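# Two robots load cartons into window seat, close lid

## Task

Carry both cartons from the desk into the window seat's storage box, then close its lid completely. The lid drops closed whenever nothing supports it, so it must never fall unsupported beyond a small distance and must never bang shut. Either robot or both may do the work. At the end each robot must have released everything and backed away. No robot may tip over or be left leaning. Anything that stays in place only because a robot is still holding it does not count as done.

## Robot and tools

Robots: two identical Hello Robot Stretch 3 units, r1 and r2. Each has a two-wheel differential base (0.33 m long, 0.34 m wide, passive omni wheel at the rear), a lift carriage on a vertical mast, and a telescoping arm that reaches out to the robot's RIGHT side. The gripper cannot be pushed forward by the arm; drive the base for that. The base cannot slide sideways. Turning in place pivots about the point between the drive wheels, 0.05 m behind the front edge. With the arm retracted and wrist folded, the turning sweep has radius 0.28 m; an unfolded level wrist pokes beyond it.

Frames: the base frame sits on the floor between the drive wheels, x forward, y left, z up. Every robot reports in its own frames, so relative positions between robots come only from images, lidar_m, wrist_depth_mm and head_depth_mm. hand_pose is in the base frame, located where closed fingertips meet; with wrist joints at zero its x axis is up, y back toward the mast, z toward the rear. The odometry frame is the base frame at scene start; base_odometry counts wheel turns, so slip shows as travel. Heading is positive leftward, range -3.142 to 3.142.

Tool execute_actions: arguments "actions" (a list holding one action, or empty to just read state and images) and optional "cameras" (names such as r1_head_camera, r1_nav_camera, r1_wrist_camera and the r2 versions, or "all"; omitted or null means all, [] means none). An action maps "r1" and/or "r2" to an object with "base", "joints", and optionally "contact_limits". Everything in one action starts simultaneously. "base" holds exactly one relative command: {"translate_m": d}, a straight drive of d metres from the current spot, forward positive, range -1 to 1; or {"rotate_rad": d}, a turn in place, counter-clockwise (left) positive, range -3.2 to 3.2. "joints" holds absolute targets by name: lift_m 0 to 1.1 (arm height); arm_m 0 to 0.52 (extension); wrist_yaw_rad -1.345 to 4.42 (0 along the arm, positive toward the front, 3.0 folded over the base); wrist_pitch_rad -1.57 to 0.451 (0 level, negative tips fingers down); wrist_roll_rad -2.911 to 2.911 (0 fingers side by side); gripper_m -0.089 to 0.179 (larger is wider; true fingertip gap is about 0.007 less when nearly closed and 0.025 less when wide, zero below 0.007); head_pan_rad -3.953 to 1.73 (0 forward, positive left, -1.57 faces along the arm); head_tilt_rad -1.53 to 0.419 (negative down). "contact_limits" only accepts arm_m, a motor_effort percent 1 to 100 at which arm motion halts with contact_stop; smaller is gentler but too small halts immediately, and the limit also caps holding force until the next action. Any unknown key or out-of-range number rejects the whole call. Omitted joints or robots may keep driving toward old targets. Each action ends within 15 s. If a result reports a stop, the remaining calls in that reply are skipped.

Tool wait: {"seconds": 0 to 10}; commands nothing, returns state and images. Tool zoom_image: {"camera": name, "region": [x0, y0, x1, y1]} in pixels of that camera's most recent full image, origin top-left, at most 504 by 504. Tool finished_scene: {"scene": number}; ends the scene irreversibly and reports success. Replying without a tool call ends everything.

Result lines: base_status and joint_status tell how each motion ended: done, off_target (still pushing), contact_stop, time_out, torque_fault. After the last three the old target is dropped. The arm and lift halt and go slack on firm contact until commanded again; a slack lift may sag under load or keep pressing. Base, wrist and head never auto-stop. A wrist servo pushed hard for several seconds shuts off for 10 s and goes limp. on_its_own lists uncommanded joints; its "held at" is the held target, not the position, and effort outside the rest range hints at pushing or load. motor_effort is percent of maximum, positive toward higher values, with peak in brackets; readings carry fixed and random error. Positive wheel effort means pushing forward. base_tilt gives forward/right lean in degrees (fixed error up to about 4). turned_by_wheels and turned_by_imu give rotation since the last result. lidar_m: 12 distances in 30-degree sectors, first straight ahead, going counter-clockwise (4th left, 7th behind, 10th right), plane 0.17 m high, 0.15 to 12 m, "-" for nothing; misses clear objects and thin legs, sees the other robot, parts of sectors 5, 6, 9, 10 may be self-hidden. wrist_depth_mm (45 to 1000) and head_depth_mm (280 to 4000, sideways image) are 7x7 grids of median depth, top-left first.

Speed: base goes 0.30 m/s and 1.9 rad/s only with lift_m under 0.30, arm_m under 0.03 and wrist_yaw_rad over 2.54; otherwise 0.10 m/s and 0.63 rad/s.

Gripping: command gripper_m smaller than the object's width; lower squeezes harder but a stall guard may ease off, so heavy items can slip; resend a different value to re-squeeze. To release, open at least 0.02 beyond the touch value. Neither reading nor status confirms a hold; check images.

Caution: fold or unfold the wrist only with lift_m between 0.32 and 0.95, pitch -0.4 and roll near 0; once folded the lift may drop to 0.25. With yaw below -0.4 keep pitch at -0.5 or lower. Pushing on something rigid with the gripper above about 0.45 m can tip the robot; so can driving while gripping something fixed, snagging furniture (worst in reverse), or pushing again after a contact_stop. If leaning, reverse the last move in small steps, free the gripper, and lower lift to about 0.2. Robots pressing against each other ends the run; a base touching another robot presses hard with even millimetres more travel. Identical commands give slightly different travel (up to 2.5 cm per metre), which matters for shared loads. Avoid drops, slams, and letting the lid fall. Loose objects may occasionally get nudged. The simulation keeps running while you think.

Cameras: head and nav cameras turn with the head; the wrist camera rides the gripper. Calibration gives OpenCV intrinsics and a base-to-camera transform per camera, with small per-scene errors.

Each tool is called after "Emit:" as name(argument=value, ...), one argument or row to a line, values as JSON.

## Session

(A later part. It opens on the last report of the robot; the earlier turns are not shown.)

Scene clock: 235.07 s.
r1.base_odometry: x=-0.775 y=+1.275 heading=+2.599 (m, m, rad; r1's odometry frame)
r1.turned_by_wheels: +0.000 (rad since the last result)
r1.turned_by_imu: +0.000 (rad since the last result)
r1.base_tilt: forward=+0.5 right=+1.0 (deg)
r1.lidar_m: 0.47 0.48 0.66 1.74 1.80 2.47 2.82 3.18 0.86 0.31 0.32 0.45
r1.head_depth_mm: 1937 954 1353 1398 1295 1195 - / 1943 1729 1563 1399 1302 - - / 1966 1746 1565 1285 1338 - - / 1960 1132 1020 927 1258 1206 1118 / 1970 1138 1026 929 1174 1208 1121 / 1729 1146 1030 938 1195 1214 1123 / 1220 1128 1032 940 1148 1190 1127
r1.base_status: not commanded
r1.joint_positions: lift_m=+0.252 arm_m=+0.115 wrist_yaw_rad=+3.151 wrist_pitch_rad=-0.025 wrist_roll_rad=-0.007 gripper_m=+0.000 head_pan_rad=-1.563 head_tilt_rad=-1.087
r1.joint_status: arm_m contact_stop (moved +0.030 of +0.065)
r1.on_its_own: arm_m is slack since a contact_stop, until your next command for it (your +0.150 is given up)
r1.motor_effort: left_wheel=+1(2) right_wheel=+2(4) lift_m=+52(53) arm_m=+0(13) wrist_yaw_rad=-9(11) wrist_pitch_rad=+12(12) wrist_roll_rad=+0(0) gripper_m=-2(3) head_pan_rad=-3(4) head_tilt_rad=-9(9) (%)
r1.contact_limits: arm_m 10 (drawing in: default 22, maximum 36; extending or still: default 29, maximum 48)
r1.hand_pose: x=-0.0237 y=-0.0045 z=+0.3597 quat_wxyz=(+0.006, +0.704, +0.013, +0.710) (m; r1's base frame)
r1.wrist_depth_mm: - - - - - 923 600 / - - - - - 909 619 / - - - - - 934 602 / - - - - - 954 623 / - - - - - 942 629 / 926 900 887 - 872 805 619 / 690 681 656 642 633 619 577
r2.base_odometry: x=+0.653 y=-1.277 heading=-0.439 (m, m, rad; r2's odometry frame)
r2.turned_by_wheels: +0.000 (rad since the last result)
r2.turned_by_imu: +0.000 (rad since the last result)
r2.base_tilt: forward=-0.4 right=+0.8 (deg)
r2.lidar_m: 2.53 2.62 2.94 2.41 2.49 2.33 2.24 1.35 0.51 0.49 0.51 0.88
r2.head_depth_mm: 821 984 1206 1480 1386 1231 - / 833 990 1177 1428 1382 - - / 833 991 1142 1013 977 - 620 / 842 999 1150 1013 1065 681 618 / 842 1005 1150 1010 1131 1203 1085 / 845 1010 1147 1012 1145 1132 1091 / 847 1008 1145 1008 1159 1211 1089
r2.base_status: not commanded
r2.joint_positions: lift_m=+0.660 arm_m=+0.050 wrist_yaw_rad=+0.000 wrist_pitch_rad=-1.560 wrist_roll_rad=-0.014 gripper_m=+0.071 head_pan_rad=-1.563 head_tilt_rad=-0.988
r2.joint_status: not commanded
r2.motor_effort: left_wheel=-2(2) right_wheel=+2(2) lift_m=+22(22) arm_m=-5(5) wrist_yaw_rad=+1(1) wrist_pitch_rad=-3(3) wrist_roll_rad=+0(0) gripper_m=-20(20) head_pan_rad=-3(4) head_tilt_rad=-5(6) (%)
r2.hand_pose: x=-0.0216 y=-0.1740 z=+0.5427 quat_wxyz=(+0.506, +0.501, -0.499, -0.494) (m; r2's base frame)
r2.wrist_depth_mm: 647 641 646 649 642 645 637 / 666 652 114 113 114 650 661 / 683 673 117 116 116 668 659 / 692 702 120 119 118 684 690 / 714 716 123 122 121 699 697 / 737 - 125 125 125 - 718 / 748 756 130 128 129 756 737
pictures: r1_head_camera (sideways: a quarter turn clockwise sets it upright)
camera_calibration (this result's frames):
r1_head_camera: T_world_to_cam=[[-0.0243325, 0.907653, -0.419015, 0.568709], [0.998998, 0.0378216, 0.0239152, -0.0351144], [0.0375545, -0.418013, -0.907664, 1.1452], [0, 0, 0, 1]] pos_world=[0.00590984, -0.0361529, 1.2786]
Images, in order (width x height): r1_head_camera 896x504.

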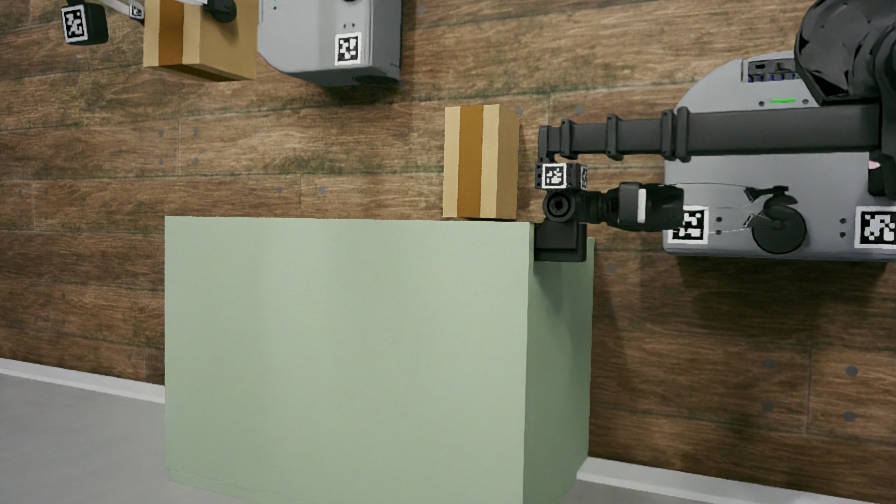

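Emit:
execute_actions(
  actions=[
    {"r1":{"joints":{"arm_m":0.1135,"lift_m":0.29}}},
  ],
  cameras=["r1_head_camera"],
)

Emit:
zoom_image(
  camera="r1_head_camera",
  region=[470,150,650,320],
)

Scene clock: 243.87 s.
r1.base_odometry: x=-0.775 y=+1.275 heading=+2.599 (m, m, rad; r1's odometry frame)
r1.turned_by_wheels: +0.000 (rad since the last result)
r1.turned_by_imu: +0.000 (rad since the last result)
r1.base_tilt: forward=+0.7 right=+1.1 (deg)
r1.lidar_m: 0.47 0.48 0.66 1.74 1.81 2.48 2.84 3.19 0.86 0.31 0.32 0.44
r1.head_depth_mm: 1897 952 1356 1391 1291 1195 - / 1940 1736 1555 1398 1295 - - / 1959 1741 1564 1284 1285 - - / 1964 1102 989 899 1260 1213 1114 / 1966 1116 999 909 1177 1209 1123 / 1722 1128 1015 920 1194 1216 1125 / 1224 1126 1025 931 1148 1189 1122
r1.base_status: not commanded
r1.joint_positions: lift_m=+0.289 arm_m=+0.114 wrist_yaw_rad=+3.140 wrist_pitch_rad=-0.025 wrist_roll_rad=-0.007 gripper_m=+0.000 head_pan_rad=-1.564 head_tilt_rad=-1.087
r1.joint_status: all done
r1.motor_effort: left_wheel=+0(2) right_wheel=+9(9) lift_m=+81(85) arm_m=-3(5) wrist_yaw_rad=+0(11) wrist_pitch_rad=+11(12) wrist_roll_rad=+0(0) gripper_m=-2(3) head_pan_rad=-3(4) head_tilt_rad=-9(9) (%)
r1.hand_pose: x=-0.0210 y=-0.0031 z=+0.3970 quat_wxyz=(+0.009, +0.704, +0.009, +0.710) (m; r1's base frame)
r1.wrist_depth_mm: - - - - - 889 591 / - - - - - 911 590 / - - - - - 922 600 / - - - - - 941 614 / - - - - - 957 609 / - 977 979 - 961 843 631 / 760 741 726 713 674 675 611
r2.base_odometry: x=+0.653 y=-1.277 heading=-0.439 (m, m, rad; r2's odometry frame)
r2.turned_by_wheels: +0.000 (rad since the last result)
r2.turned_by_imu: +0.000 (rad since the last result)
r2.base_tilt: forward=-0.3 right=+0.9 (deg)
r2.lidar_m: 2.53 2.61 2.94 2.40 2.49 2.34 2.24 1.35 0.52 0.49 0.51 0.88
r2.head_depth_mm: 818 986 1205 1462 1384 1233 - / 833 986 1175 1425 1386 - - / 835 990 1143 994 995 - 621 / 843 997 1140 990 1073 680 616 / 844 998 1150 989 1136 1195 1093 / 849 1012 1142 990 1152 1132 1093 / 848 1011 1133 988 1161 1213 1091
r2.base_status: not commanded
r2.joint_positions: lift_m=+0.660 arm_m=+0.050 wrist_yaw_rad=+0.000 wrist_pitch_rad=-1.560 wrist_roll_rad=-0.014 gripper_m=+0.071 head_pan_rad=-1.563 head_tilt_rad=-0.988
r2.joint_status: not commanded
r2.motor_effort: left_wheel=-2(2) right_wheel=+2(2) lift_m=+22(21) arm_m=-6(5) wrist_yaw_rad=+1(1) wrist_pitch_rad=-3(3) wrist_roll_rad=+0(0) gripper_m=-21(20) head_pan_rad=-3(3) head_tilt_rad=-6(7) (%)
r2.hand_pose: x=-0.0216 y=-0.1740 z=+0.5427 quat_wxyz=(+0.506, +0.501, -0.499, -0.494) (m; r2's base frame)
r2.wrist_depth_mm: 648 642 638 646 643 637 633 / 660 657 114 114 114 637 650 / 684 682 117 115 116 666 672 / 685 689 120 119 118 685 675 / 724 717 122 121 121 699 697 / 733 - 126 125 125 - 722 / 745 748 130 128 129 746 739
pictures: r1_head_camera (sideways: a quarter turn clockwise sets it upright)
camera_calibration (this result's frames):
r1_head_camera: T_world_to_cam=[[-0.0240168, 0.907859, -0.418587, 0.56815], [0.999012, 0.0374614, 0.0239295, -0.0351331], [0.0374054, -0.417598, -0.907861, 1.14546], [0, 0, 0, 1]] pos_world=[0.00589714, -0.0361419, 1.27858]
Images, in order (width x height): r1_head_camera 896x504.

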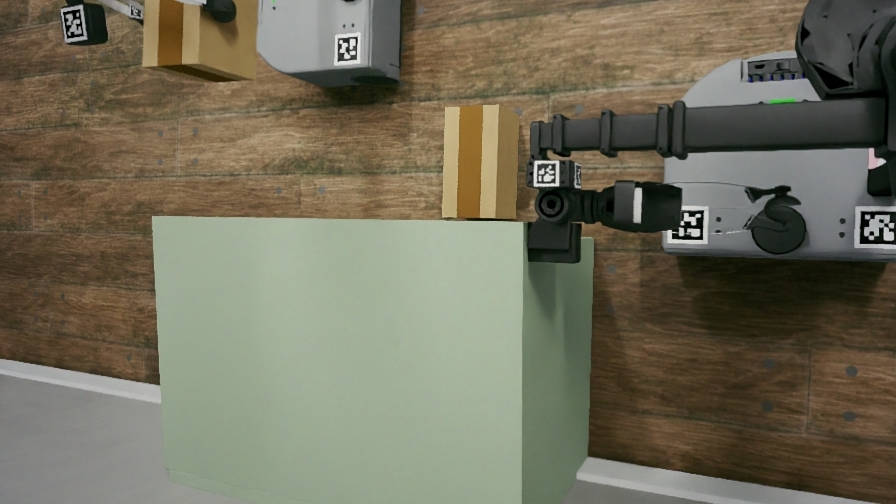

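Region (470, 150, 650, 320) of r1_head_camera's 896x504 image, scaled by 2.800, with more detail than that image has.

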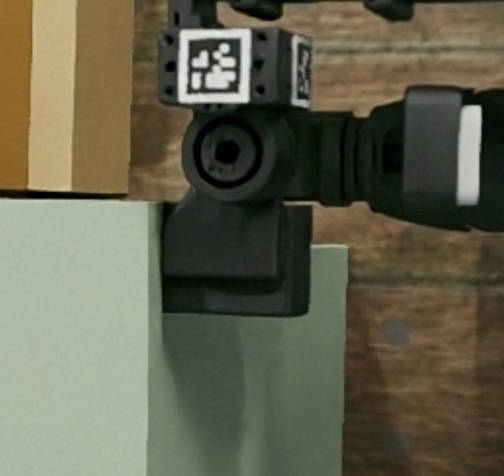

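Emit:
execute_actions(
  actions=[
    {"r1":{"joints":{"lift_m":0.312}}},
  ],
  cameras=[],
)

Emit:
execute_actions(
  actions=[
    {"r1":{"joints":{"arm_m":0.15},"contact_limits":{"arm_m":40}}},
  ],
  cameras=["r1_head_camera"],
)

Emit:
zoom_image(
  camera="r1_head_camera",
  region=[450,150,630,320],
)

Scene clock: 253.23 s.
r1.base_odometry: x=-0.775 y=+1.275 heading=+2.599 (m, m, rad; r1's odometry frame)
r1.turned_by_wheels: +0.000 (rad since the last result)
r1.turned_by_imu: +0.000 (rad since the last result)
r1.base_tilt: forward=+0.6 right=+1.1 (deg)
r1.lidar_m: 0.47 0.48 0.66 1.74 1.81 2.47 2.82 3.19 0.87 0.31 0.32 0.44
r1.head_depth_mm: 1899 956 1351 1392 1294 1192 - / 1941 1736 1555 1391 1294 - - / 1958 1737 1558 1287 1287 - - / 1974 1073 961 873 1258 1213 1116 / 1978 1093 985 889 1176 1207 1120 / 1732 1123 1002 906 1199 1213 1124 / 1227 1127 1025 924 1151 1183 1127
r1.base_status: not commanded
r1.joint_positions: lift_m=+0.311 arm_m=+0.114 wrist_yaw_rad=+3.140 wrist_pitch_rad=-0.025 wrist_roll_rad=-0.007 gripper_m=+0.000 head_pan_rad=-1.564 head_tilt_rad=-1.087
r1.joint_status: all done
r1.motor_effort: left_wheel=+1(0) right_wheel=-3(9) lift_m=+81(84) arm_m=-2(2) wrist_yaw_rad=-1(1) wrist_pitch_rad=+12(12) wrist_roll_rad=+0(0) gripper_m=-2(2) head_pan_rad=-4(3) head_tilt_rad=-8(9) (%)
r1.hand_pose: x=-0.0210 y=-0.0031 z=+0.4190 quat_wxyz=(+0.009, +0.704, +0.009, +0.710) (m; r1's base frame)
r1.wrist_depth_mm: - - - - - 918 590 / - - - - - 913 613 / - - - - - 892 604 / - - - - - 933 612 / - - - - - 948 605 / - - - - 970 866 613 / 779 760 771 718 721 712 604
r2.base_odometry: x=+0.653 y=-1.277 heading=-0.439 (m, m, rad; r2's odometry frame)
r2.turned_by_wheels: +0.000 (rad since the last result)
r2.turned_by_imu: +0.000 (rad since the last result)
r2.base_tilt: forward=-0.4 right=+0.9 (deg)
r2.lidar_m: 2.53 2.62 2.94 2.41 2.49 2.34 2.24 1.35 0.52 0.50 0.51 0.88
r2.head_depth_mm: 817 982 1207 1471 1380 1232 - / 832 985 1170 1433 1390 - - / 836 998 1142 970 999 - 622 / 836 996 1140 969 1064 681 616 / 841 1002 1134 968 1137 1194 1090 / 845 1008 1129 964 1147 1127 1092 / 848 1014 1132 966 1160 1206 1088
r2.base_status: not commanded
r2.joint_positions: lift_m=+0.660 arm_m=+0.050 wrist_yaw_rad=+0.000 wrist_pitch_rad=-1.560 wrist_roll_rad=-0.014 gripper_m=+0.071 head_pan_rad=-1.563 head_tilt_rad=-0.988
r2.joint_status: not commanded
r2.motor_effort: left_wheel=-2(2) right_wheel=+2(2) lift_m=+22(21) arm_m=-5(5) wrist_yaw_rad=+1(0) wrist_pitch_rad=-3(3) wrist_roll_rad=+0(0) gripper_m=-20(20) head_pan_rad=-4(4) head_tilt_rad=-5(6) (%)
r2.hand_pose: x=-0.0216 y=-0.1740 z=+0.5427 quat_wxyz=(+0.506, +0.501, -0.499, -0.494) (m; r2's base frame)
r2.wrist_depth_mm: 655 635 632 647 641 628 639 / 658 657 115 113 114 656 661 / 682 678 117 116 116 662 659 / 698 704 120 119 119 684 683 / 711 724 122 122 122 705 699 / 736 - 126 125 125 - 719 / 753 746 130 129 128 731 743
pictures: none
No camera images: the call's "cameras" was empty. Leave "cameras" out to get every camera's image.

Scene clock: 254.37 s.
r1.base_odometry: x=-0.775 y=+1.275 heading=+2.600 (m, m, rad; r1's odometry frame)
r1.turned_by_wheels: +0.000 (rad since the last result)
r1.turned_by_imu: -0.006 (rad since the last result)
r1.base_tilt: forward=+0.6 right=+1.1 (deg)
r1.lidar_m: 0.47 0.48 0.66 1.73 1.80 2.46 2.83 3.20 0.87 0.32 0.33 0.44
r1.head_depth_mm: 1894 966 1355 1406 1293 1192 - / 1939 1708 1551 1411 1298 - - / 1944 1726 1562 1281 1290 - - / 1966 1067 965 886 1265 1209 1120 / 1976 1091 980 888 1188 1209 1121 / 1765 1118 1001 905 1204 1208 1126 / 1250 1131 1020 923 1153 1187 1123
r1.base_status: not commanded
r1.joint_positions: lift_m=+0.311 arm_m=+0.119 wrist_yaw_rad=+3.159 wrist_pitch_rad=-0.025 wrist_roll_rad=-0.007 gripper_m=+0.000 head_pan_rad=-1.564 head_tilt_rad=-1.089
r1.joint_status: arm_m contact_stop (moved +0.005 of +0.036)
r1.on_its_own: arm_m is slack since a contact_stop, until your next command for it (your +0.150 is given up); wrist_yaw_rad is at rest, and its effort (-17) is outside its rest range (-12 to +12)
r1.motor_effort: left_wheel=+3(4) right_wheel=-11(18) lift_m=+78(81) arm_m=+0(47) wrist_yaw_rad=-17(60) wrist_pitch_rad=+11(11) wrist_roll_rad=+0(0) gripper_m=-2(2) head_pan_rad=-3(4) head_tilt_rad=-7(8) (%)
r1.contact_limits: arm_m 40 (drawing in: default 22, maximum 36; extending or still: default 29, maximum 48)
r1.hand_pose: x=-0.0259 y=-0.0082 z=+0.4191 quat_wxyz=(+0.003, +0.704, +0.015, +0.710) (m; r1's base frame)
r1.wrist_depth_mm: - - - - - 914 601 / - - - - - 921 600 / - - - - - 939 618 / - - - - - 955 615 / - - - - - 970 632 / - - - - - 862 628 / 801 770 761 735 713 724 642
r2.base_odometry: x=+0.653 y=-1.277 heading=-0.439 (m, m, rad; r2's odometry frame)
r2.turned_by_wheels: +0.000 (rad since the last result)
r2.turned_by_imu: +0.000 (rad since the last result)
r2.base_tilt: forward=-0.4 right=+0.9 (deg)
r2.lidar_m: 2.52 2.61 2.94 2.41 2.49 2.34 2.24 1.35 0.52 0.50 0.51 0.88
r2.head_depth_mm: 820 983 1201 1481 1391 1238 - / 832 988 1173 1436 1383 - - / 837 994 1143 972 1000 - 621 / 838 1000 1142 967 1062 681 615 / 841 998 1145 968 1132 1193 1087 / 843 1006 1132 969 1138 1133 1094 / 847 1012 1132 961 1156 1205 1092
r2.base_status: not commanded
r2.joint_positions: lift_m=+0.660 arm_m=+0.050 wrist_yaw_rad=+0.000 wrist_pitch_rad=-1.560 wrist_roll_rad=-0.014 gripper_m=+0.071 head_pan_rad=-1.563 head_tilt_rad=-0.988
r2.joint_status: not commanded
r2.motor_effort: left_wheel=-2(2) right_wheel=+2(2) lift_m=+21(22) arm_m=-6(5) wrist_yaw_rad=+1(1) wrist_pitch_rad=-3(4) wrist_roll_rad=+0(1) gripper_m=-20(21) head_pan_rad=-3(3) head_tilt_rad=-6(6) (%)
r2.hand_pose: x=-0.0216 y=-0.1740 z=+0.5427 quat_wxyz=(+0.506, +0.501, -0.499, -0.494) (m; r2's base frame)
r2.wrist_depth_mm: 652 635 637 643 640 633 632 / 663 657 114 113 114 648 653 / 676 687 117 116 115 667 663 / 704 691 120 119 118 686 679 / 707 731 122 122 122 704 705 / 730 - 126 125 125 - 712 / 761 761 129 129 128 740 736
pictures: r1_head_camera (sideways: a quarter turn clockwise sets it upright)
camera_calibration (this result's frames):
r1_head_camera: T_world_to_cam=[[-0.0236432, 0.908457, -0.417309, 0.566483], [0.999027, 0.0370122, 0.0239721, -0.0351887], [0.0372232, -0.416336, -0.908449, 1.14622], [0, 0, 0, 1]] pos_world=[0.00588188, -0.0361089, 1.27853]
Images, in order (width x height): r1_head_camera 896x504.

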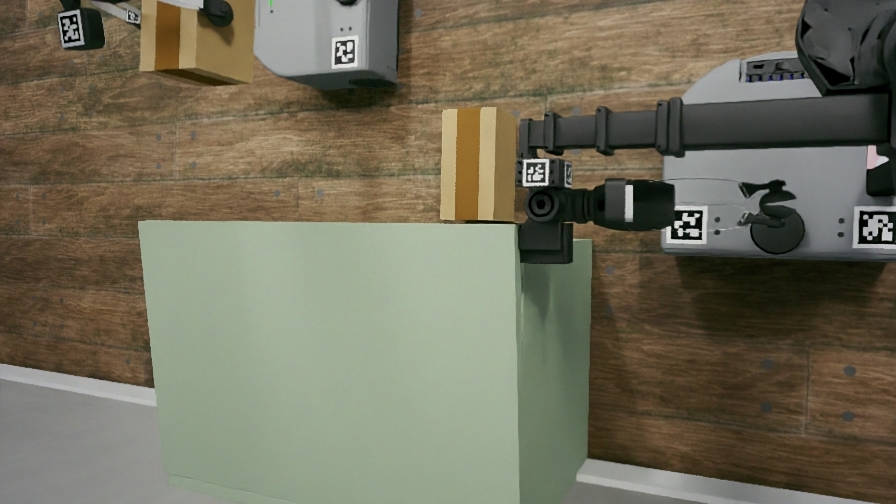

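Region (450, 150, 630, 320) of r1_head_camera's 896x504 image, scaled by 2.800, with more detail than that image has.

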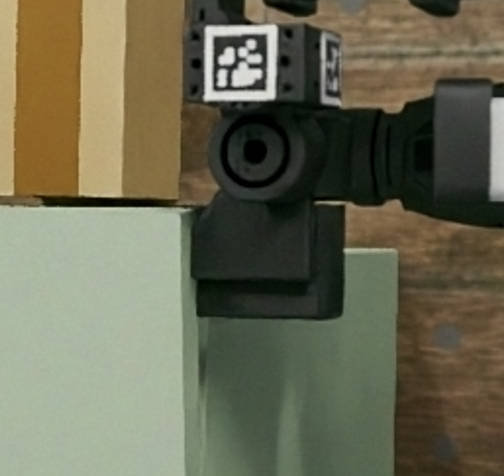

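Emit:
execute_actions(
  actions=[
    {"r1":{"joints":{"lift_m":0.37,"arm_m":0.14,"wrist_yaw_rad":3.13},"contact_limits":{"arm_m":30}}},
  ],
  cameras=["r1_head_camera"],
)

Emit:
zoom_image(
  camera="r1_head_camera",
  region=[430,150,610,320],
)

Scene clock: 266.03 s.
r1.base_odometry: x=-0.775 y=+1.275 heading=+2.600 (m, m, rad; r1's odometry frame)
r1.turned_by_wheels: +0.000 (rad since the last result)
r1.turned_by_imu: +0.000 (rad since the last result)
r1.base_tilt: forward=+0.5 right=+1.1 (deg)
r1.lidar_m: 0.47 0.48 0.66 1.74 1.80 2.47 2.83 3.18 0.87 0.31 0.33 0.44
r1.head_depth_mm: 1909 961 1352 1400 1299 1193 - / 1949 1724 1549 1413 1304 - - / 1952 1728 1553 1294 1290 - - / 1958 1003 902 817 1262 1212 1115 / 1979 1033 923 837 1185 1211 1120 / 1765 1082 966 865 1201 1213 1124 / 1255 1127 1006 903 1150 1185 1122
r1.base_status: not commanded
r1.joint_positions: lift_m=+0.369 arm_m=+0.118 wrist_yaw_rad=+3.146 wrist_pitch_rad=-0.025 wrist_roll_rad=-0.007 gripper_m=+0.000 head_pan_rad=-1.564 head_tilt_rad=-1.089
r1.joint_status: arm_m contact_stop (moved -0.001 of +0.021); the others done
r1.on_its_own: arm_m is slack since a contact_stop, until your next command for it (your +0.140 is given up); wrist_yaw_rad is at rest, and its effort (-14) is outside its rest range (-12 to +12)
r1.motor_effort: left_wheel=+2(4) right_wheel=-5(17) lift_m=+81(86) arm_m=+0(36) wrist_yaw_rad=-14(41) wrist_pitch_rad=+11(12) wrist_roll_rad=+0(0) gripper_m=-2(3) head_pan_rad=-3(3) head_tilt_rad=-8(7) (%)
r1.contact_limits: arm_m 30 (drawing in: default 22, maximum 36; extending or still: default 29, maximum 48)
r1.hand_pose: x=-0.0224 y=-0.0076 z=+0.4770 quat_wxyz=(+0.007, +0.704, +0.011, +0.710) (m; r1's base frame)
r1.wrist_depth_mm: - - - - - 898 590 / - - - - - 919 600 / - - - - - 929 608 / - - - - - 919 606 / - - - - - 956 617 / - - - - - 921 617 / 890 869 846 839 781 792 627
r2.base_odometry: x=+0.653 y=-1.277 heading=-0.439 (m, m, rad; r2's odometry frame)
r2.turned_by_wheels: +0.000 (rad since the last result)
r2.turned_by_imu: +0.000 (rad since the last result)
r2.base_tilt: forward=-0.3 right=+0.9 (deg)
r2.lidar_m: 2.53 2.61 2.95 2.41 2.49 2.33 2.24 1.35 0.51 0.50 0.51 0.88
r2.head_depth_mm: 820 987 1201 1472 1385 1239 - / 831 990 1178 1374 1414 - - / 835 992 1123 930 1003 - 620 / 840 1000 1124 931 1063 681 616 / 842 1002 1117 927 1134 1195 1087 / 846 1007 1127 923 1147 1134 1087 / 850 1008 1124 920 1158 1208 1085
r2.base_status: not commanded
r2.joint_positions: lift_m=+0.660 arm_m=+0.050 wrist_yaw_rad=+0.000 wrist_pitch_rad=-1.560 wrist_roll_rad=-0.014 gripper_m=+0.071 head_pan_rad=-1.563 head_tilt_rad=-0.988
r2.joint_status: not commanded
r2.motor_effort: left_wheel=-2(2) right_wheel=+2(3) lift_m=+21(22) arm_m=-5(5) wrist_yaw_rad=+1(0) wrist_pitch_rad=-4(3) wrist_roll_rad=+0(0) gripper_m=-20(20) head_pan_rad=-4(3) head_tilt_rad=-7(6) (%)
r2.hand_pose: x=-0.0216 y=-0.1740 z=+0.5427 quat_wxyz=(+0.506, +0.501, -0.499, -0.494) (m; r2's base frame)
r2.wrist_depth_mm: 645 643 641 645 640 642 640 / 669 657 114 114 114 652 649 / 676 688 117 116 116 670 667 / 699 702 120 119 118 685 686 / 713 721 123 122 121 706 713 / 738 - 126 125 125 - 726 / 743 752 130 128 128 743 733
pictures: r1_head_camera (sideways: a quarter turn clockwise sets it upright)
camera_calibration (this result's frames):
r1_head_camera: T_world_to_cam=[[-0.0236432, 0.908476, -0.417267, 0.566429], [0.999027, 0.0370109, 0.0239735, -0.0351906], [0.0372228, -0.416294, -0.908468, 1.14625], [0, 0, 0, 1]] pos_world=[0.00588187, -0.0361079, 1.27853]
Images, in order (width x height): r1_head_camera 896x504.

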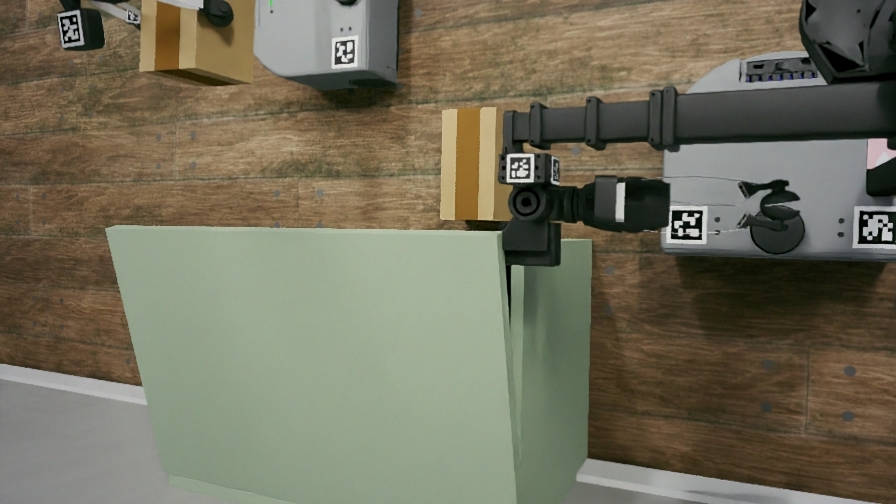

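Region (430, 150, 610, 320) of r1_head_camera's 896x504 image, scaled by 2.800, with more detail than that image has.

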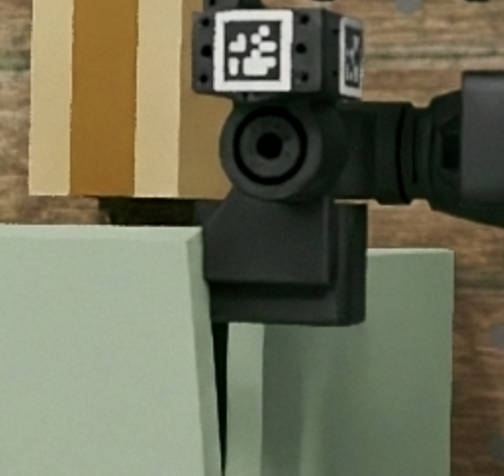

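Emit:
execute_actions(
  actions=[
    {"r1":{"base":{"translate_m":0.012},"joints":{"lift_m":0.40,"arm_m":0.119,"wrist_yaw_rad":3.14}},"r2":{"joints":{"lift_m":0.622,"arm_m":0.27}}},
  ],
  cameras=["r1_head_camera","r2_wrist_camera"],
)

Scene clock: 279.37 s.
r1.base_odometry: x=-0.785 y=+1.281 heading=+2.600 (m, m, rad; r1's odometry frame)
r1.turned_by_wheels: +0.000 (rad since the last result)
r1.turned_by_imu: -0.008 (rad since the last result)
r1.base_tilt: forward=+0.6 right=+1.2 (deg)
r1.lidar_m: 0.46 0.47 0.64 1.71 1.80 2.44 2.83 3.21 0.87 0.31 0.32 0.44
r1.head_depth_mm: 1938 1711 1349 1403 1293 1197 - / 1883 1697 1532 1413 1298 - - / 851 998 1536 1356 1290 - - / 1958 965 866 786 1262 1213 1121 / 1978 1000 893 810 1179 1210 1122 / 1780 1062 944 849 1188 1210 1124 / 1247 1120 1001 892 1129 1187 1117
r1.base_status: done
r1.joint_positions: lift_m=+0.399 arm_m=+0.118 wrist_yaw_rad=+3.149 wrist_pitch_rad=-0.025 wrist_roll_rad=-0.007 gripper_m=+0.000 head_pan_rad=-1.564 head_tilt_rad=-1.089
r1.joint_status: all done
r1.motor_effort: left_wheel=+1(5) right_wheel=-1(33) lift_m=+81(82) arm_m=+7(8) wrist_yaw_rad=-9(13) wrist_pitch_rad=+11(11) wrist_roll_rad=+0(0) gripper_m=-3(2) head_pan_rad=-3(4) head_tilt_rad=-8(8) (%)
r1.hand_pose: x=-0.0233 y=-0.0076 z=+0.5071 quat_wxyz=(+0.006, +0.704, +0.012, +0.710) (m; r1's base frame)
r1.wrist_depth_mm: - - - - - 866 577 / - - - - - 894 581 / - - - - - 872 593 / - - - - - 898 603 / - - - - - 945 599 / - - - - - 958 616 / 944 907 920 890 877 781 608
r2.base_odometry: x=+0.653 y=-1.277 heading=-0.439 (m, m, rad; r2's odometry frame)
r2.turned_by_wheels: +0.000 (rad since the last result)
r2.turned_by_imu: +0.000 (rad since the last result)
r2.base_tilt: forward=-0.3 right=+0.8 (deg)
r2.lidar_m: 2.53 2.62 2.95 2.41 2.49 2.34 2.24 1.34 0.52 0.49 0.51 0.88
r2.head_depth_mm: 821 984 1198 1471 1357 1216 1100 / 829 988 1176 1428 - - - / 839 988 1142 - 816 1210 - / 839 1005 1114 919 800 1212 - / 840 1001 1123 920 1132 1185 1088 / 843 1008 1130 911 1147 1132 1086 / 850 1013 1128 908 1159 1210 1091
r2.base_status: not commanded
r2.joint_positions: lift_m=+0.622 arm_m=+0.270 wrist_yaw_rad=+0.000 wrist_pitch_rad=-1.560 wrist_roll_rad=-0.014 gripper_m=+0.071 head_pan_rad=-1.563 head_tilt_rad=-0.988
r2.joint_status: all done
r2.motor_effort: left_wheel=-2(2) right_wheel=+2(2) lift_m=+22(22) arm_m=+4(4) wrist_yaw_rad=+1(1) wrist_pitch_rad=-3(3) wrist_roll_rad=+0(0) gripper_m=-20(20) head_pan_rad=-3(4) head_tilt_rad=-6(6) (%)
r2.hand_pose: x=-0.0216 y=-0.3934 z=+0.5047 quat_wxyz=(+0.506, +0.501, -0.499, -0.494) (m; r2's base frame)
r2.wrist_depth_mm: 494 549 551 553 442 244 598 / 311 292 115 114 114 226 615 / 638 633 117 116 116 633 633 / 655 542 120 118 118 653 647 / 679 682 123 122 122 665 659 / 698 - 126 125 125 - 674 / 717 714 130 128 128 706 695
pictures: r1_head_camera (sideways: a quarter turn clockwise sets it upright), r2_wrist_camera
camera_calibration (this result's frames):
r1_head_camera: T_world_to_cam=[[-0.0236431, 0.908476, -0.417267, 0.566429], [0.999027, 0.0370108, 0.0239735, -0.0351906], [0.0372228, -0.416294, -0.908468, 1.14625], [0, 0, 0, 1]] pos_world=[0.00588187, -0.0361078, 1.27853]
r2_wrist_camera: T_world_to_cam=[[-0.998988, -0.0443123, -0.00766609, -0.0344736], [-0.0449698, 0.985275, 0.164956, 0.337525], [0.000243641, 0.165134, -0.986271, 0.726786], [0, 0, 0, 1]] pos_world=[-0.0194373, -0.4541, 0.660867]
Images, in order (width x height): r1_head_camera 896x504, r2_wrist_camera 644x364.

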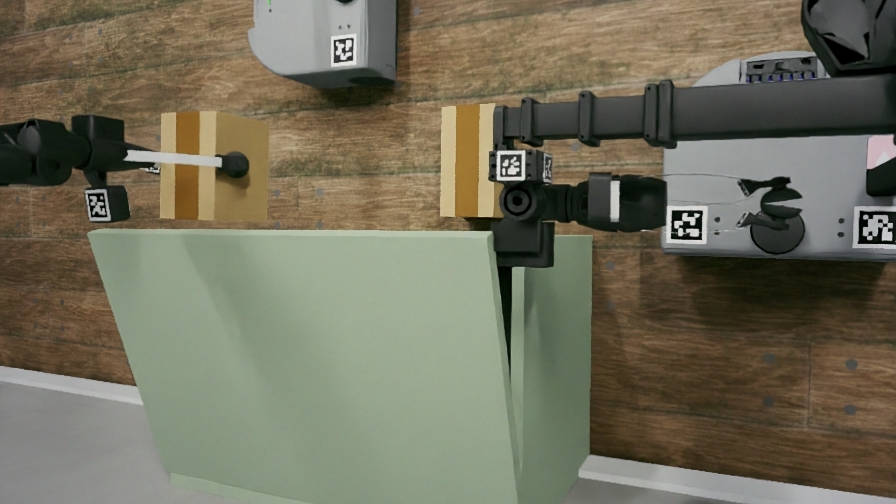

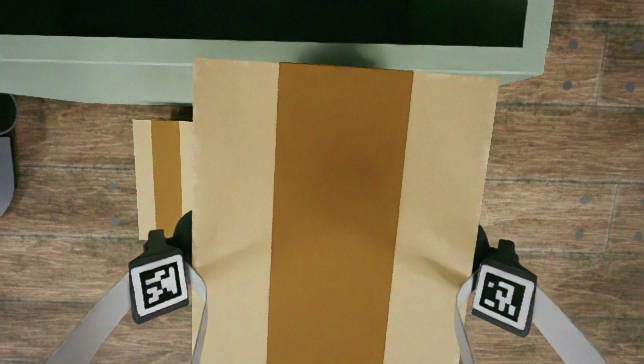

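Emit:
execute_actions(
  actions=[
    {"r2":{"joints":{"lift_m":0.626,"arm_m":0.322},"contact_limits":{"arm_m":12}}},
  ],
  cameras=["r2_wrist_camera"],
)

Emit:
execute_actions(
  actions=[
    {"r1":{"joints":{"lift_m":0.382}},"r2":{"joints":{"lift_m":0.617}}},
  ],
  cameras=["r2_wrist_camera","r1_head_camera"],
)

Scene clock: 287.77 s.
r1.base_odometry: x=-0.785 y=+1.281 heading=+2.600 (m, m, rad; r1's odometry frame)
r1.turned_by_wheels: +0.000 (rad since the last result)
r1.turned_by_imu: +0.000 (rad since the last result)
r1.base_tilt: forward=+0.6 right=+1.1 (deg)
r1.lidar_m: 0.46 0.47 0.64 1.70 1.80 2.44 2.84 3.21 0.87 0.32 0.32 0.44
r1.head_depth_mm: 1929 1716 1345 1411 1290 1191 - / 1935 1726 1559 1407 1296 - - / 830 998 1536 1368 1293 - - / 1927 965 865 786 1261 1210 1120 / 1967 1002 893 812 1182 1206 1125 / 1773 1063 945 848 1190 1216 1123 / 1246 1117 999 896 1127 1183 1112
r1.base_status: not commanded
r1.joint_positions: lift_m=+0.399 arm_m=+0.118 wrist_yaw_rad=+3.149 wrist_pitch_rad=-0.025 wrist_roll_rad=-0.007 gripper_m=+0.000 head_pan_rad=-1.564 head_tilt_rad=-1.089
r1.joint_status: not commanded
r1.motor_effort: left_wheel=+1(1) right_wheel=-1(1) lift_m=+81(81) arm_m=+7(8) wrist_yaw_rad=-8(7) wrist_pitch_rad=+11(11) wrist_roll_rad=+0(0) gripper_m=-2(2) head_pan_rad=-3(3) head_tilt_rad=-8(7) (%)
r1.hand_pose: x=-0.0233 y=-0.0076 z=+0.5071 quat_wxyz=(+0.006, +0.704, +0.012, +0.710) (m; r1's base frame)
r1.wrist_depth_mm: - - - - - 869 571 / - - - - - 906 579 / - - - - - 901 584 / - - - - - 932 592 / - - - - - 912 595 / - - - - - 914 612 / 919 915 875 903 851 804 604
r2.base_odometry: x=+0.653 y=-1.277 heading=-0.439 (m, m, rad; r2's odometry frame)
r2.turned_by_wheels: +0.000 (rad since the last result)
r2.turned_by_imu: +0.000 (rad since the last result)
r2.base_tilt: forward=-0.3 right=+0.9 (deg)
r2.lidar_m: 2.52 2.61 2.95 2.40 2.49 2.33 2.24 1.35 0.52 0.49 0.51 0.88
r2.head_depth_mm: 819 982 1202 1469 1356 1212 1088 / 833 993 1169 1400 - - - / 834 990 1143 853 1022 1205 - / 840 997 1119 885 858 1210 - / 841 1002 1123 917 1130 1187 1095 / 845 1006 1125 913 1152 1132 1093 / 852 1012 1128 912 1160 1204 1088
r2.base_status: not commanded
r2.joint_positions: lift_m=+0.625 arm_m=+0.322 wrist_yaw_rad=+0.000 wrist_pitch_rad=-1.560 wrist_roll_rad=-0.014 gripper_m=+0.071 head_pan_rad=-1.563 head_tilt_rad=-0.988
r2.joint_status: all done
r2.motor_effort: left_wheel=-2(2) right_wheel=+2(2) lift_m=+64(66) arm_m=+4(5) wrist_yaw_rad=+1(1) wrist_pitch_rad=-3(4) wrist_roll_rad=+0(1) gripper_m=-20(19) head_pan_rad=-4(4) head_tilt_rad=-6(6) (%)
r2.contact_limits: arm_m 12 (drawing in: default 31, maximum 50; extending or still: default 41, maximum 67)
r2.hand_pose: x=-0.0216 y=-0.4454 z=+0.5073 quat_wxyz=(+0.506, +0.501, -0.499, -0.494) (m; r2's base frame)
r2.wrist_depth_mm: - 80 80 80 80 80 80 / - 77 77 77 77 77 77 / - 75 75 75 75 75 75 / 656 542 119 119 118 91 87 / 681 665 123 122 122 673 664 / 699 - 126 125 125 - 680 / 716 706 130 129 128 724 708
pictures: r2_wrist_camera
camera_calibration (this result's frames):
r2_wrist_camera: T_world_to_cam=[[-0.998988, -0.0443119, -0.00766553, -0.0367583], [-0.0449694, 0.985277, 0.164943, 0.388345], [0.000243716, 0.165121, -0.986273, 0.737933], [0, 0, 0, 1]] pos_world=[-0.0194373, -0.506105, 0.663467]
Images, in order (width x height): r2_wrist_camera 644x364.

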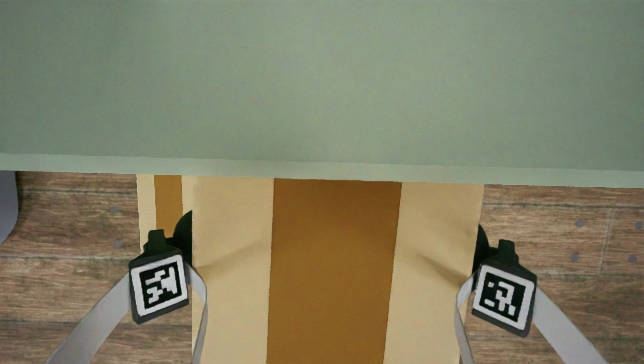

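Scene clock: 288.73 s.
r1.base_odometry: x=-0.785 y=+1.281 heading=+2.599 (m, m, rad; r1's odometry frame)
r1.turned_by_wheels: +0.000 (rad since the last result)
r1.turned_by_imu: -0.004 (rad since the last result)
r1.base_tilt: forward=+0.6 right=+1.0 (deg)
r1.lidar_m: 0.46 0.47 0.64 1.69 1.79 2.43 2.84 3.21 0.87 0.31 0.33 0.44
r1.head_depth_mm: 1943 1716 1352 1410 1293 1194 - / 1949 1725 1542 1409 1290 - - / 839 998 1533 1295 1292 - - / 1926 982 884 803 1261 1215 1118 / 1962 1019 906 820 1182 1208 1122 / 1817 1077 955 858 1188 1214 1125 / 1261 1126 1004 900 1134 1190 1117
r1.base_status: not commanded
r1.joint_positions: lift_m=+0.382 arm_m=+0.118 wrist_yaw_rad=+3.147 wrist_pitch_rad=-0.025 wrist_roll_rad=-0.007 gripper_m=+0.000 head_pan_rad=-1.564 head_tilt_rad=-1.089
r1.joint_status: all done
r1.motor_effort: left_wheel=-1(4) right_wheel=+13(29) lift_m=+36(74) arm_m=+7(7) wrist_yaw_rad=-7(8) wrist_pitch_rad=+11(11) wrist_roll_rad=+0(0) gripper_m=-3(3) head_pan_rad=-3(4) head_tilt_rad=-7(8) (%)
r1.hand_pose: x=-0.0228 y=-0.0076 z=+0.4905 quat_wxyz=(+0.007, +0.704, +0.011, +0.710) (m; r1's base frame)
r1.wrist_depth_mm: - - - - - 896 574 / - - - - - 857 590 / - - - - - 893 591 / - - - - - 890 594 / - - - - - 910 611 / - - - - - 887 613 / 922 858 893 842 815 806 606
r2.base_odometry: x=+0.653 y=-1.277 heading=-0.439 (m, m, rad; r2's odometry frame)
r2.turned_by_wheels: +0.000 (rad since the last result)
r2.turned_by_imu: +0.000 (rad since the last result)
r2.base_tilt: forward=-0.4 right=+0.9 (deg)
r2.lidar_m: 2.52 2.61 2.94 2.40 2.49 2.33 2.24 1.35 0.51 0.49 0.51 0.88
r2.head_depth_mm: 816 983 1195 1474 1357 1215 1104 / 834 987 1174 1438 - - - / 833 996 1135 849 1050 1212 - / 836 999 1118 906 866 1210 - / 843 1003 1123 938 1133 1192 1090 / 845 1004 1123 936 1150 1133 1087 / 850 1010 1139 932 1155 1209 1084
r2.base_status: not commanded
r2.joint_positions: lift_m=+0.618 arm_m=+0.322 wrist_yaw_rad=+0.000 wrist_pitch_rad=-1.560 wrist_roll_rad=-0.014 gripper_m=+0.071 head_pan_rad=-1.563 head_tilt_rad=-0.988
r2.joint_status: all done
r2.motor_effort: left_wheel=-2(2) right_wheel=+2(2) lift_m=+18(57) arm_m=+4(3) wrist_yaw_rad=+1(1) wrist_pitch_rad=-3(3) wrist_roll_rad=+0(1) gripper_m=-20(20) head_pan_rad=-4(4) head_tilt_rad=-6(6) (%)
r2.hand_pose: x=-0.0216 y=-0.4452 z=+0.4998 quat_wxyz=(+0.506, +0.501, -0.499, -0.494) (m; r2's base frame)
r2.wrist_depth_mm: 89 88 88 88 88 88 88 / 86 86 86 86 86 86 86 / 84 84 84 84 84 84 84 / 661 103 96 90 85 83 83 / 677 668 122 121 120 655 668 / 699 681 126 125 125 - 674 / 698 706 130 129 130 696 691
pictures: r1_head_camera (sideways: a quarter turn clockwise sets it upright), r2_wrist_camera
camera_calibration (this result's frames):
r1_head_camera: T_world_to_cam=[[-0.0236434, 0.908476, -0.417267, 0.566429], [0.999027, 0.0370112, 0.0239735, -0.0351906], [0.0372229, -0.416294, -0.908468, 1.14625], [0, 0, 0, 1]] pos_world=[0.00588188, -0.0361079, 1.27853]
r2_wrist_camera: T_world_to_cam=[[-0.998987, -0.0443247, -0.00770404, -0.0367924], [-0.0449886, 0.985133, 0.1658, 0.388868], [0.000240466, 0.165979, -0.986129, 0.730826], [0, 0, 0, 1]] pos_world=[-0.0194363, -0.506019, 0.655931]
Images, in order (width x height): r1_head_camera 896x504, r2_wrist_camera 644x364.

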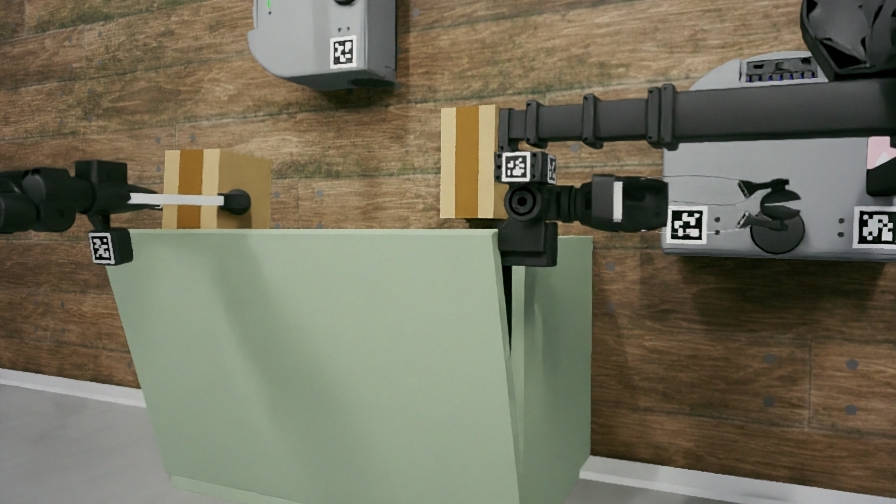

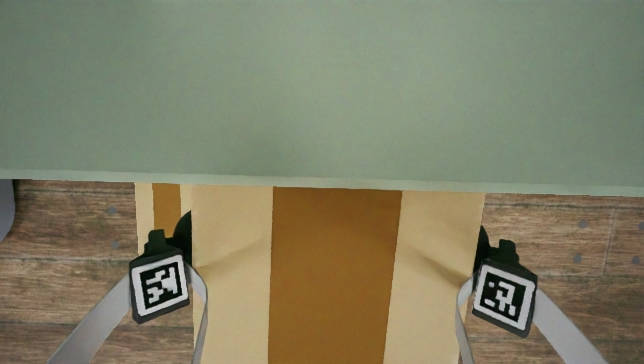

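Prop works. Re-seat r1 deeper.

Emit:
execute_actions(
  actions=[
    {"r1":{"joints":{"lift_m":0.368}}},
  ],
  cameras=[],
)

Emit:
execute_actions(
  actions=[
    {"r1":{"base":{"rotate_rad":0.02},"joints":{"arm_m":0.16},"contact_limits":{"arm_m":15}}},
  ],
  cameras=["r1_head_camera"],
)

Emit:
execute_actions(
  actions=[
    {"r1":{"joints":{"lift_m":0.40}},"r2":{"joints":{"lift_m":0.624}}},
  ],
  cameras=["r1_head_camera"],
)

Scene clock: 295.90 s.
r1.base_odometry: x=-0.785 y=+1.281 heading=+2.600 (m, m, rad; r1's odometry frame)
r1.turned_by_wheels: +0.000 (rad since the last result)
r1.turned_by_imu: +0.000 (rad since the last result)
r1.base_tilt: forward=+0.6 right=+1.1 (deg)
r1.lidar_m: 0.46 0.47 0.64 1.69 1.79 2.44 2.84 3.19 0.87 0.31 0.33 0.44
r1.head_depth_mm: 1932 1710 1353 1402 1290 1193 - / 1945 1728 1545 1410 1301 - - / 838 998 1543 1293 1282 - - / 1931 985 883 803 1265 1212 1117 / 1973 1018 909 821 1174 1205 1120 / 1808 1069 953 857 1188 1214 1122 / 1254 1126 1003 899 1134 1186 1114
r1.base_status: not commanded
r1.joint_positions: lift_m=+0.368 arm_m=+0.119 wrist_yaw_rad=+3.143 wrist_pitch_rad=-0.025 wrist_roll_rad=-0.007 gripper_m=+0.000 head_pan_rad=-1.564 head_tilt_rad=-1.089
r1.joint_status: all done
r1.motor_effort: left_wheel=+0(1) right_wheel=+0(13) lift_m=+29(34) arm_m=+5(8) wrist_yaw_rad=-3(9) wrist_pitch_rad=+11(12) wrist_roll_rad=+0(0) gripper_m=-2(2) head_pan_rad=-3(3) head_tilt_rad=-7(8) (%)
r1.hand_pose: x=-0.0217 y=-0.0079 z=+0.4767 quat_wxyz=(+0.008, +0.704, +0.009, +0.710) (m; r1's base frame)
r1.wrist_depth_mm: - - - - - 850 576 / - - - - - 850 575 / - - - - - 898 588 / - - - - - 894 581 / - - - - - 902 596 / - - - - - 905 592 / 878 856 872 838 796 770 609
r2.base_odometry: x=+0.653 y=-1.277 heading=-0.439 (m, m, rad; r2's odometry frame)
r2.turned_by_wheels: +0.000 (rad since the last result)
r2.turned_by_imu: +0.000 (rad since the last result)
r2.base_tilt: forward=-0.4 right=+0.9 (deg)
r2.lidar_m: 2.53 2.61 2.94 2.41 2.49 2.33 2.24 1.35 0.51 0.49 0.51 0.88
r2.head_depth_mm: 818 985 1201 1469 1363 1214 1115 / 835 989 1167 1432 - - - / 835 993 1141 845 1050 1217 - / 840 996 1118 908 862 1207 - / 843 1008 1116 940 1132 1197 1087 / 842 1008 1122 938 1150 1137 1095 / 844 1012 1131 932 1156 1202 1087
r2.base_status: not commanded
r2.joint_positions: lift_m=+0.618 arm_m=+0.322 wrist_yaw_rad=+0.000 wrist_pitch_rad=-1.560 wrist_roll_rad=-0.014 gripper_m=+0.071 head_pan_rad=-1.563 head_tilt_rad=-0.988
r2.joint_status: not commanded
r2.motor_effort: left_wheel=-2(2) right_wheel=+2(2) lift_m=+19(18) arm_m=+4(3) wrist_yaw_rad=+1(1) wrist_pitch_rad=-3(3) wrist_roll_rad=+0(0) gripper_m=-20(20) head_pan_rad=-3(4) head_tilt_rad=-7(6) (%)
r2.hand_pose: x=-0.0216 y=-0.4452 z=+0.4998 quat_wxyz=(+0.506, +0.501, -0.499, -0.494) (m; r2's base frame)
r2.wrist_depth_mm: 88 89 88 88 88 88 88 / 86 86 86 86 86 86 86 / 84 84 84 84 84 84 84 / 661 103 96 90 85 83 83 / 659 672 122 121 121 661 654 / 698 685 126 125 125 - 682 / 713 705 131 130 129 694 700
pictures: none
No camera images: the call's "cameras" was empty. Leave "cameras" out to get every camera's image.

Scene clock: 297.27 s.
r1.base_odometry: x=-0.785 y=+1.281 heading=+2.619 (m, m, rad; r1's odometry frame)
r1.turned_by_wheels: +0.020 (rad since the last result)
r1.turned_by_imu: +0.020 (rad since the last result)
r1.base_tilt: forward=+0.6 right=+1.1 (deg)
r1.lidar_m: 0.46 0.48 0.65 1.74 1.80 2.47 2.83 3.20 0.87 0.32 0.33 0.45
r1.head_depth_mm: 1937 1718 1357 1391 1292 1194 - / 1941 1721 1559 1410 1307 - - / 819 996 1539 1437 1294 - - / 1962 972 876 806 1179 1217 1116 / 1964 1024 911 826 1195 1207 1120 / 1684 1078 958 859 1215 1207 1122 / 1197 1123 1006 901 1121 1192 1116
r1.base_status: done
r1.joint_positions: lift_m=+0.368 arm_m=+0.160 wrist_yaw_rad=+3.143 wrist_pitch_rad=-0.025 wrist_roll_rad=-0.007 gripper_m=+0.000 head_pan_rad=-1.564 head_tilt_rad=-1.089
r1.joint_status: all done
r1.motor_effort: left_wheel=-1(3) right_wheel=+2(3) lift_m=+29(29) arm_m=+4(4) wrist_yaw_rad=-3(2) wrist_pitch_rad=+11(11) wrist_roll_rad=+0(0) gripper_m=-3(3) head_pan_rad=-2(3) head_tilt_rad=-8(8) (%)
r1.contact_limits: arm_m 15 (drawing in: default 22, maximum 36; extending or still: default 29, maximum 48)
r1.hand_pose: x=-0.0216 y=-0.0489 z=+0.4767 quat_wxyz=(+0.009, +0.704, +0.009, +0.710) (m; r1's base frame)
r1.wrist_depth_mm: - - - - - 855 581 / - - - - - 935 585 / - - - - - 921 587 / - - - - - 927 601 / - - - - - 951 603 / - - - - - 913 613 / 880 873 858 836 777 790 608
r2.base_odometry: x=+0.653 y=-1.277 heading=-0.439 (m, m, rad; r2's odometry frame)
r2.turned_by_wheels: +0.000 (rad since the last result)
r2.turned_by_imu: +0.000 (rad since the last result)
r2.base_tilt: forward=-0.3 right=+0.9 (deg)
r2.lidar_m: 2.52 2.61 2.94 2.41 2.49 2.33 2.24 1.35 0.52 0.49 0.51 0.88
r2.head_depth_mm: 816 977 1199 1468 1361 1215 1104 / 835 985 1170 1433 - - - / 835 999 1147 847 1049 1217 - / 837 999 1115 906 863 1207 - / 840 1002 1121 937 1129 1188 1095 / 842 1005 1125 939 1145 1127 1088 / 852 1007 1131 933 1159 1202 1088
r2.base_status: not commanded
r2.joint_positions: lift_m=+0.618 arm_m=+0.322 wrist_yaw_rad=+0.000 wrist_pitch_rad=-1.560 wrist_roll_rad=-0.014 gripper_m=+0.071 head_pan_rad=-1.563 head_tilt_rad=-0.988
r2.joint_status: not commanded
r2.motor_effort: left_wheel=-2(2) right_wheel=+2(2) lift_m=+19(19) arm_m=+3(4) wrist_yaw_rad=+1(0) wrist_pitch_rad=-3(3) wrist_roll_rad=-1(0) gripper_m=-21(20) head_pan_rad=-3(3) head_tilt_rad=-6(6) (%)
r2.hand_pose: x=-0.0216 y=-0.4452 z=+0.4998 quat_wxyz=(+0.506, +0.501, -0.499, -0.494) (m; r2's base frame)
r2.wrist_depth_mm: 88 88 88 88 88 88 88 / 86 86 86 86 86 86 86 / 84 84 84 84 84 84 84 / 657 103 96 90 85 83 83 / 670 669 122 121 121 655 662 / 683 683 126 125 125 - 687 / 700 708 131 129 129 701 694
pictures: r1_head_camera (sideways: a quarter turn clockwise sets it upright)
camera_calibration (this result's frames):
r1_head_camera: T_world_to_cam=[[-0.0236433, 0.908476, -0.417267, 0.566429], [0.999027, 0.037011, 0.0239735, -0.0351906], [0.0372229, -0.416294, -0.908468, 1.14625], [0, 0, 0, 1]] pos_world=[0.00588188, -0.0361078, 1.27853]
Images, in order (width x height): r1_head_camera 896x504.

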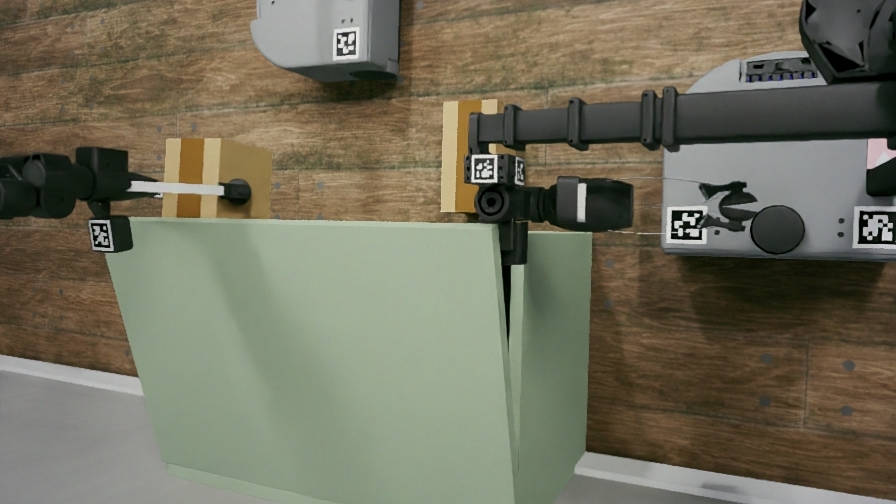

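Scene clock: 298.33 s.
r1.base_odometry: x=-0.785 y=+1.281 heading=+2.619 (m, m, rad; r1's odometry frame)
r1.turned_by_wheels: +0.000 (rad since the last result)
r1.turned_by_imu: +0.000 (rad since the last result)
r1.base_tilt: forward=+0.6 right=+1.2 (deg)
r1.lidar_m: 0.46 0.47 0.65 1.74 1.80 2.48 2.83 3.19 0.87 0.31 0.33 0.45
r1.head_depth_mm: 1943 1721 1357 1393 1295 1193 - / 1944 1725 1557 1433 1292 - - / 825 1000 1543 1449 1298 - - / 1962 948 858 778 1183 1217 1121 / 1971 999 889 808 1187 1202 1120 / 1686 1066 943 845 1217 1212 1126 / 1193 1112 1003 892 1117 1187 1115
r1.base_status: not commanded
r1.joint_positions: lift_m=+0.399 arm_m=+0.160 wrist_yaw_rad=+3.142 wrist_pitch_rad=-0.024 wrist_roll_rad=-0.007 gripper_m=+0.000 head_pan_rad=-1.564 head_tilt_rad=-1.089
r1.joint_status: all done
r1.motor_effort: left_wheel=-1(1) right_wheel=+5(5) lift_m=+79(85) arm_m=+4(5) wrist_yaw_rad=-2(3) wrist_pitch_rad=+11(11) wrist_roll_rad=+0(0) gripper_m=-2(2) head_pan_rad=-3(4) head_tilt_rad=-7(8) (%)
r1.hand_pose: x=-0.0214 y=-0.0489 z=+0.5072 quat_wxyz=(+0.009, +0.704, +0.009, +0.710) (m; r1's base frame)
r1.wrist_depth_mm: - - - - - 883 582 / - - - - - 897 578 / - - - - - 884 590 / - - - - - 921 589 / - - - - - 937 598 / - - - - - 907 608 / 957 921 883 876 850 812 610
r2.base_odometry: x=+0.653 y=-1.277 heading=-0.439 (m, m, rad; r2's odometry frame)
r2.turned_by_wheels: +0.000 (rad since the last result)
r2.turned_by_imu: +0.000 (rad since the last result)
r2.base_tilt: forward=-0.4 right=+0.9 (deg)
r2.lidar_m: 2.52 2.62 2.95 2.40 2.49 2.33 2.24 1.35 0.51 0.49 0.51 0.88
r2.head_depth_mm: 819 984 1199 1467 1359 1219 1097 / 832 989 1178 1403 - - - / 838 992 1148 843 1049 1209 - / 840 999 1107 876 856 1211 - / 842 1001 1116 905 1133 1193 1092 / 845 1004 1127 942 1139 1128 1090 / 847 1012 1136 939 1158 1206 1091
r2.base_status: not commanded
r2.joint_positions: lift_m=+0.623 arm_m=+0.322 wrist_yaw_rad=+0.000 wrist_pitch_rad=-1.561 wrist_roll_rad=-0.014 gripper_m=+0.071 head_pan_rad=-1.563 head_tilt_rad=-0.988
r2.joint_status: all done
r2.motor_effort: left_wheel=-2(2) right_wheel=+2(2) lift_m=+64(63) arm_m=+4(3) wrist_yaw_rad=+1(1) wrist_pitch_rad=-3(3) wrist_roll_rad=+0(0) gripper_m=-21(19) head_pan_rad=-4(3) head_tilt_rad=-6(6) (%)
r2.hand_pose: x=-0.0216 y=-0.4452 z=+0.5053 quat_wxyz=(+0.506, +0.501, -0.499, -0.494) (m; r2's base frame)
r2.wrist_depth_mm: - 69 69 69 69 69 69 / - 66 66 66 66 66 66 / - 65 64 64 64 64 64 / 651 543 120 119 119 119 83 / 676 669 122 122 121 666 663 / 706 - 126 125 125 - 681 / 723 717 130 129 129 707 704
pictures: r1_head_camera (sideways: a quarter turn clockwise sets it upright)
camera_calibration (this result's frames):
r1_head_camera: T_world_to_cam=[[-0.0236434, 0.908476, -0.417267, 0.566429], [0.999027, 0.0370112, 0.0239735, -0.0351906], [0.0372229, -0.416294, -0.908468, 1.14625], [0, 0, 0, 1]] pos_world=[0.00588188, -0.0361079, 1.27853]
Images, in order (width x height): r1_head_camera 896x504.

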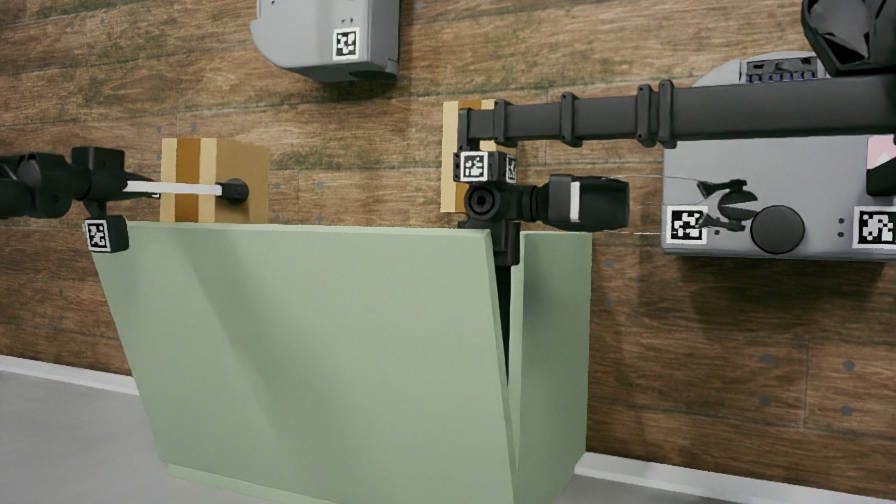

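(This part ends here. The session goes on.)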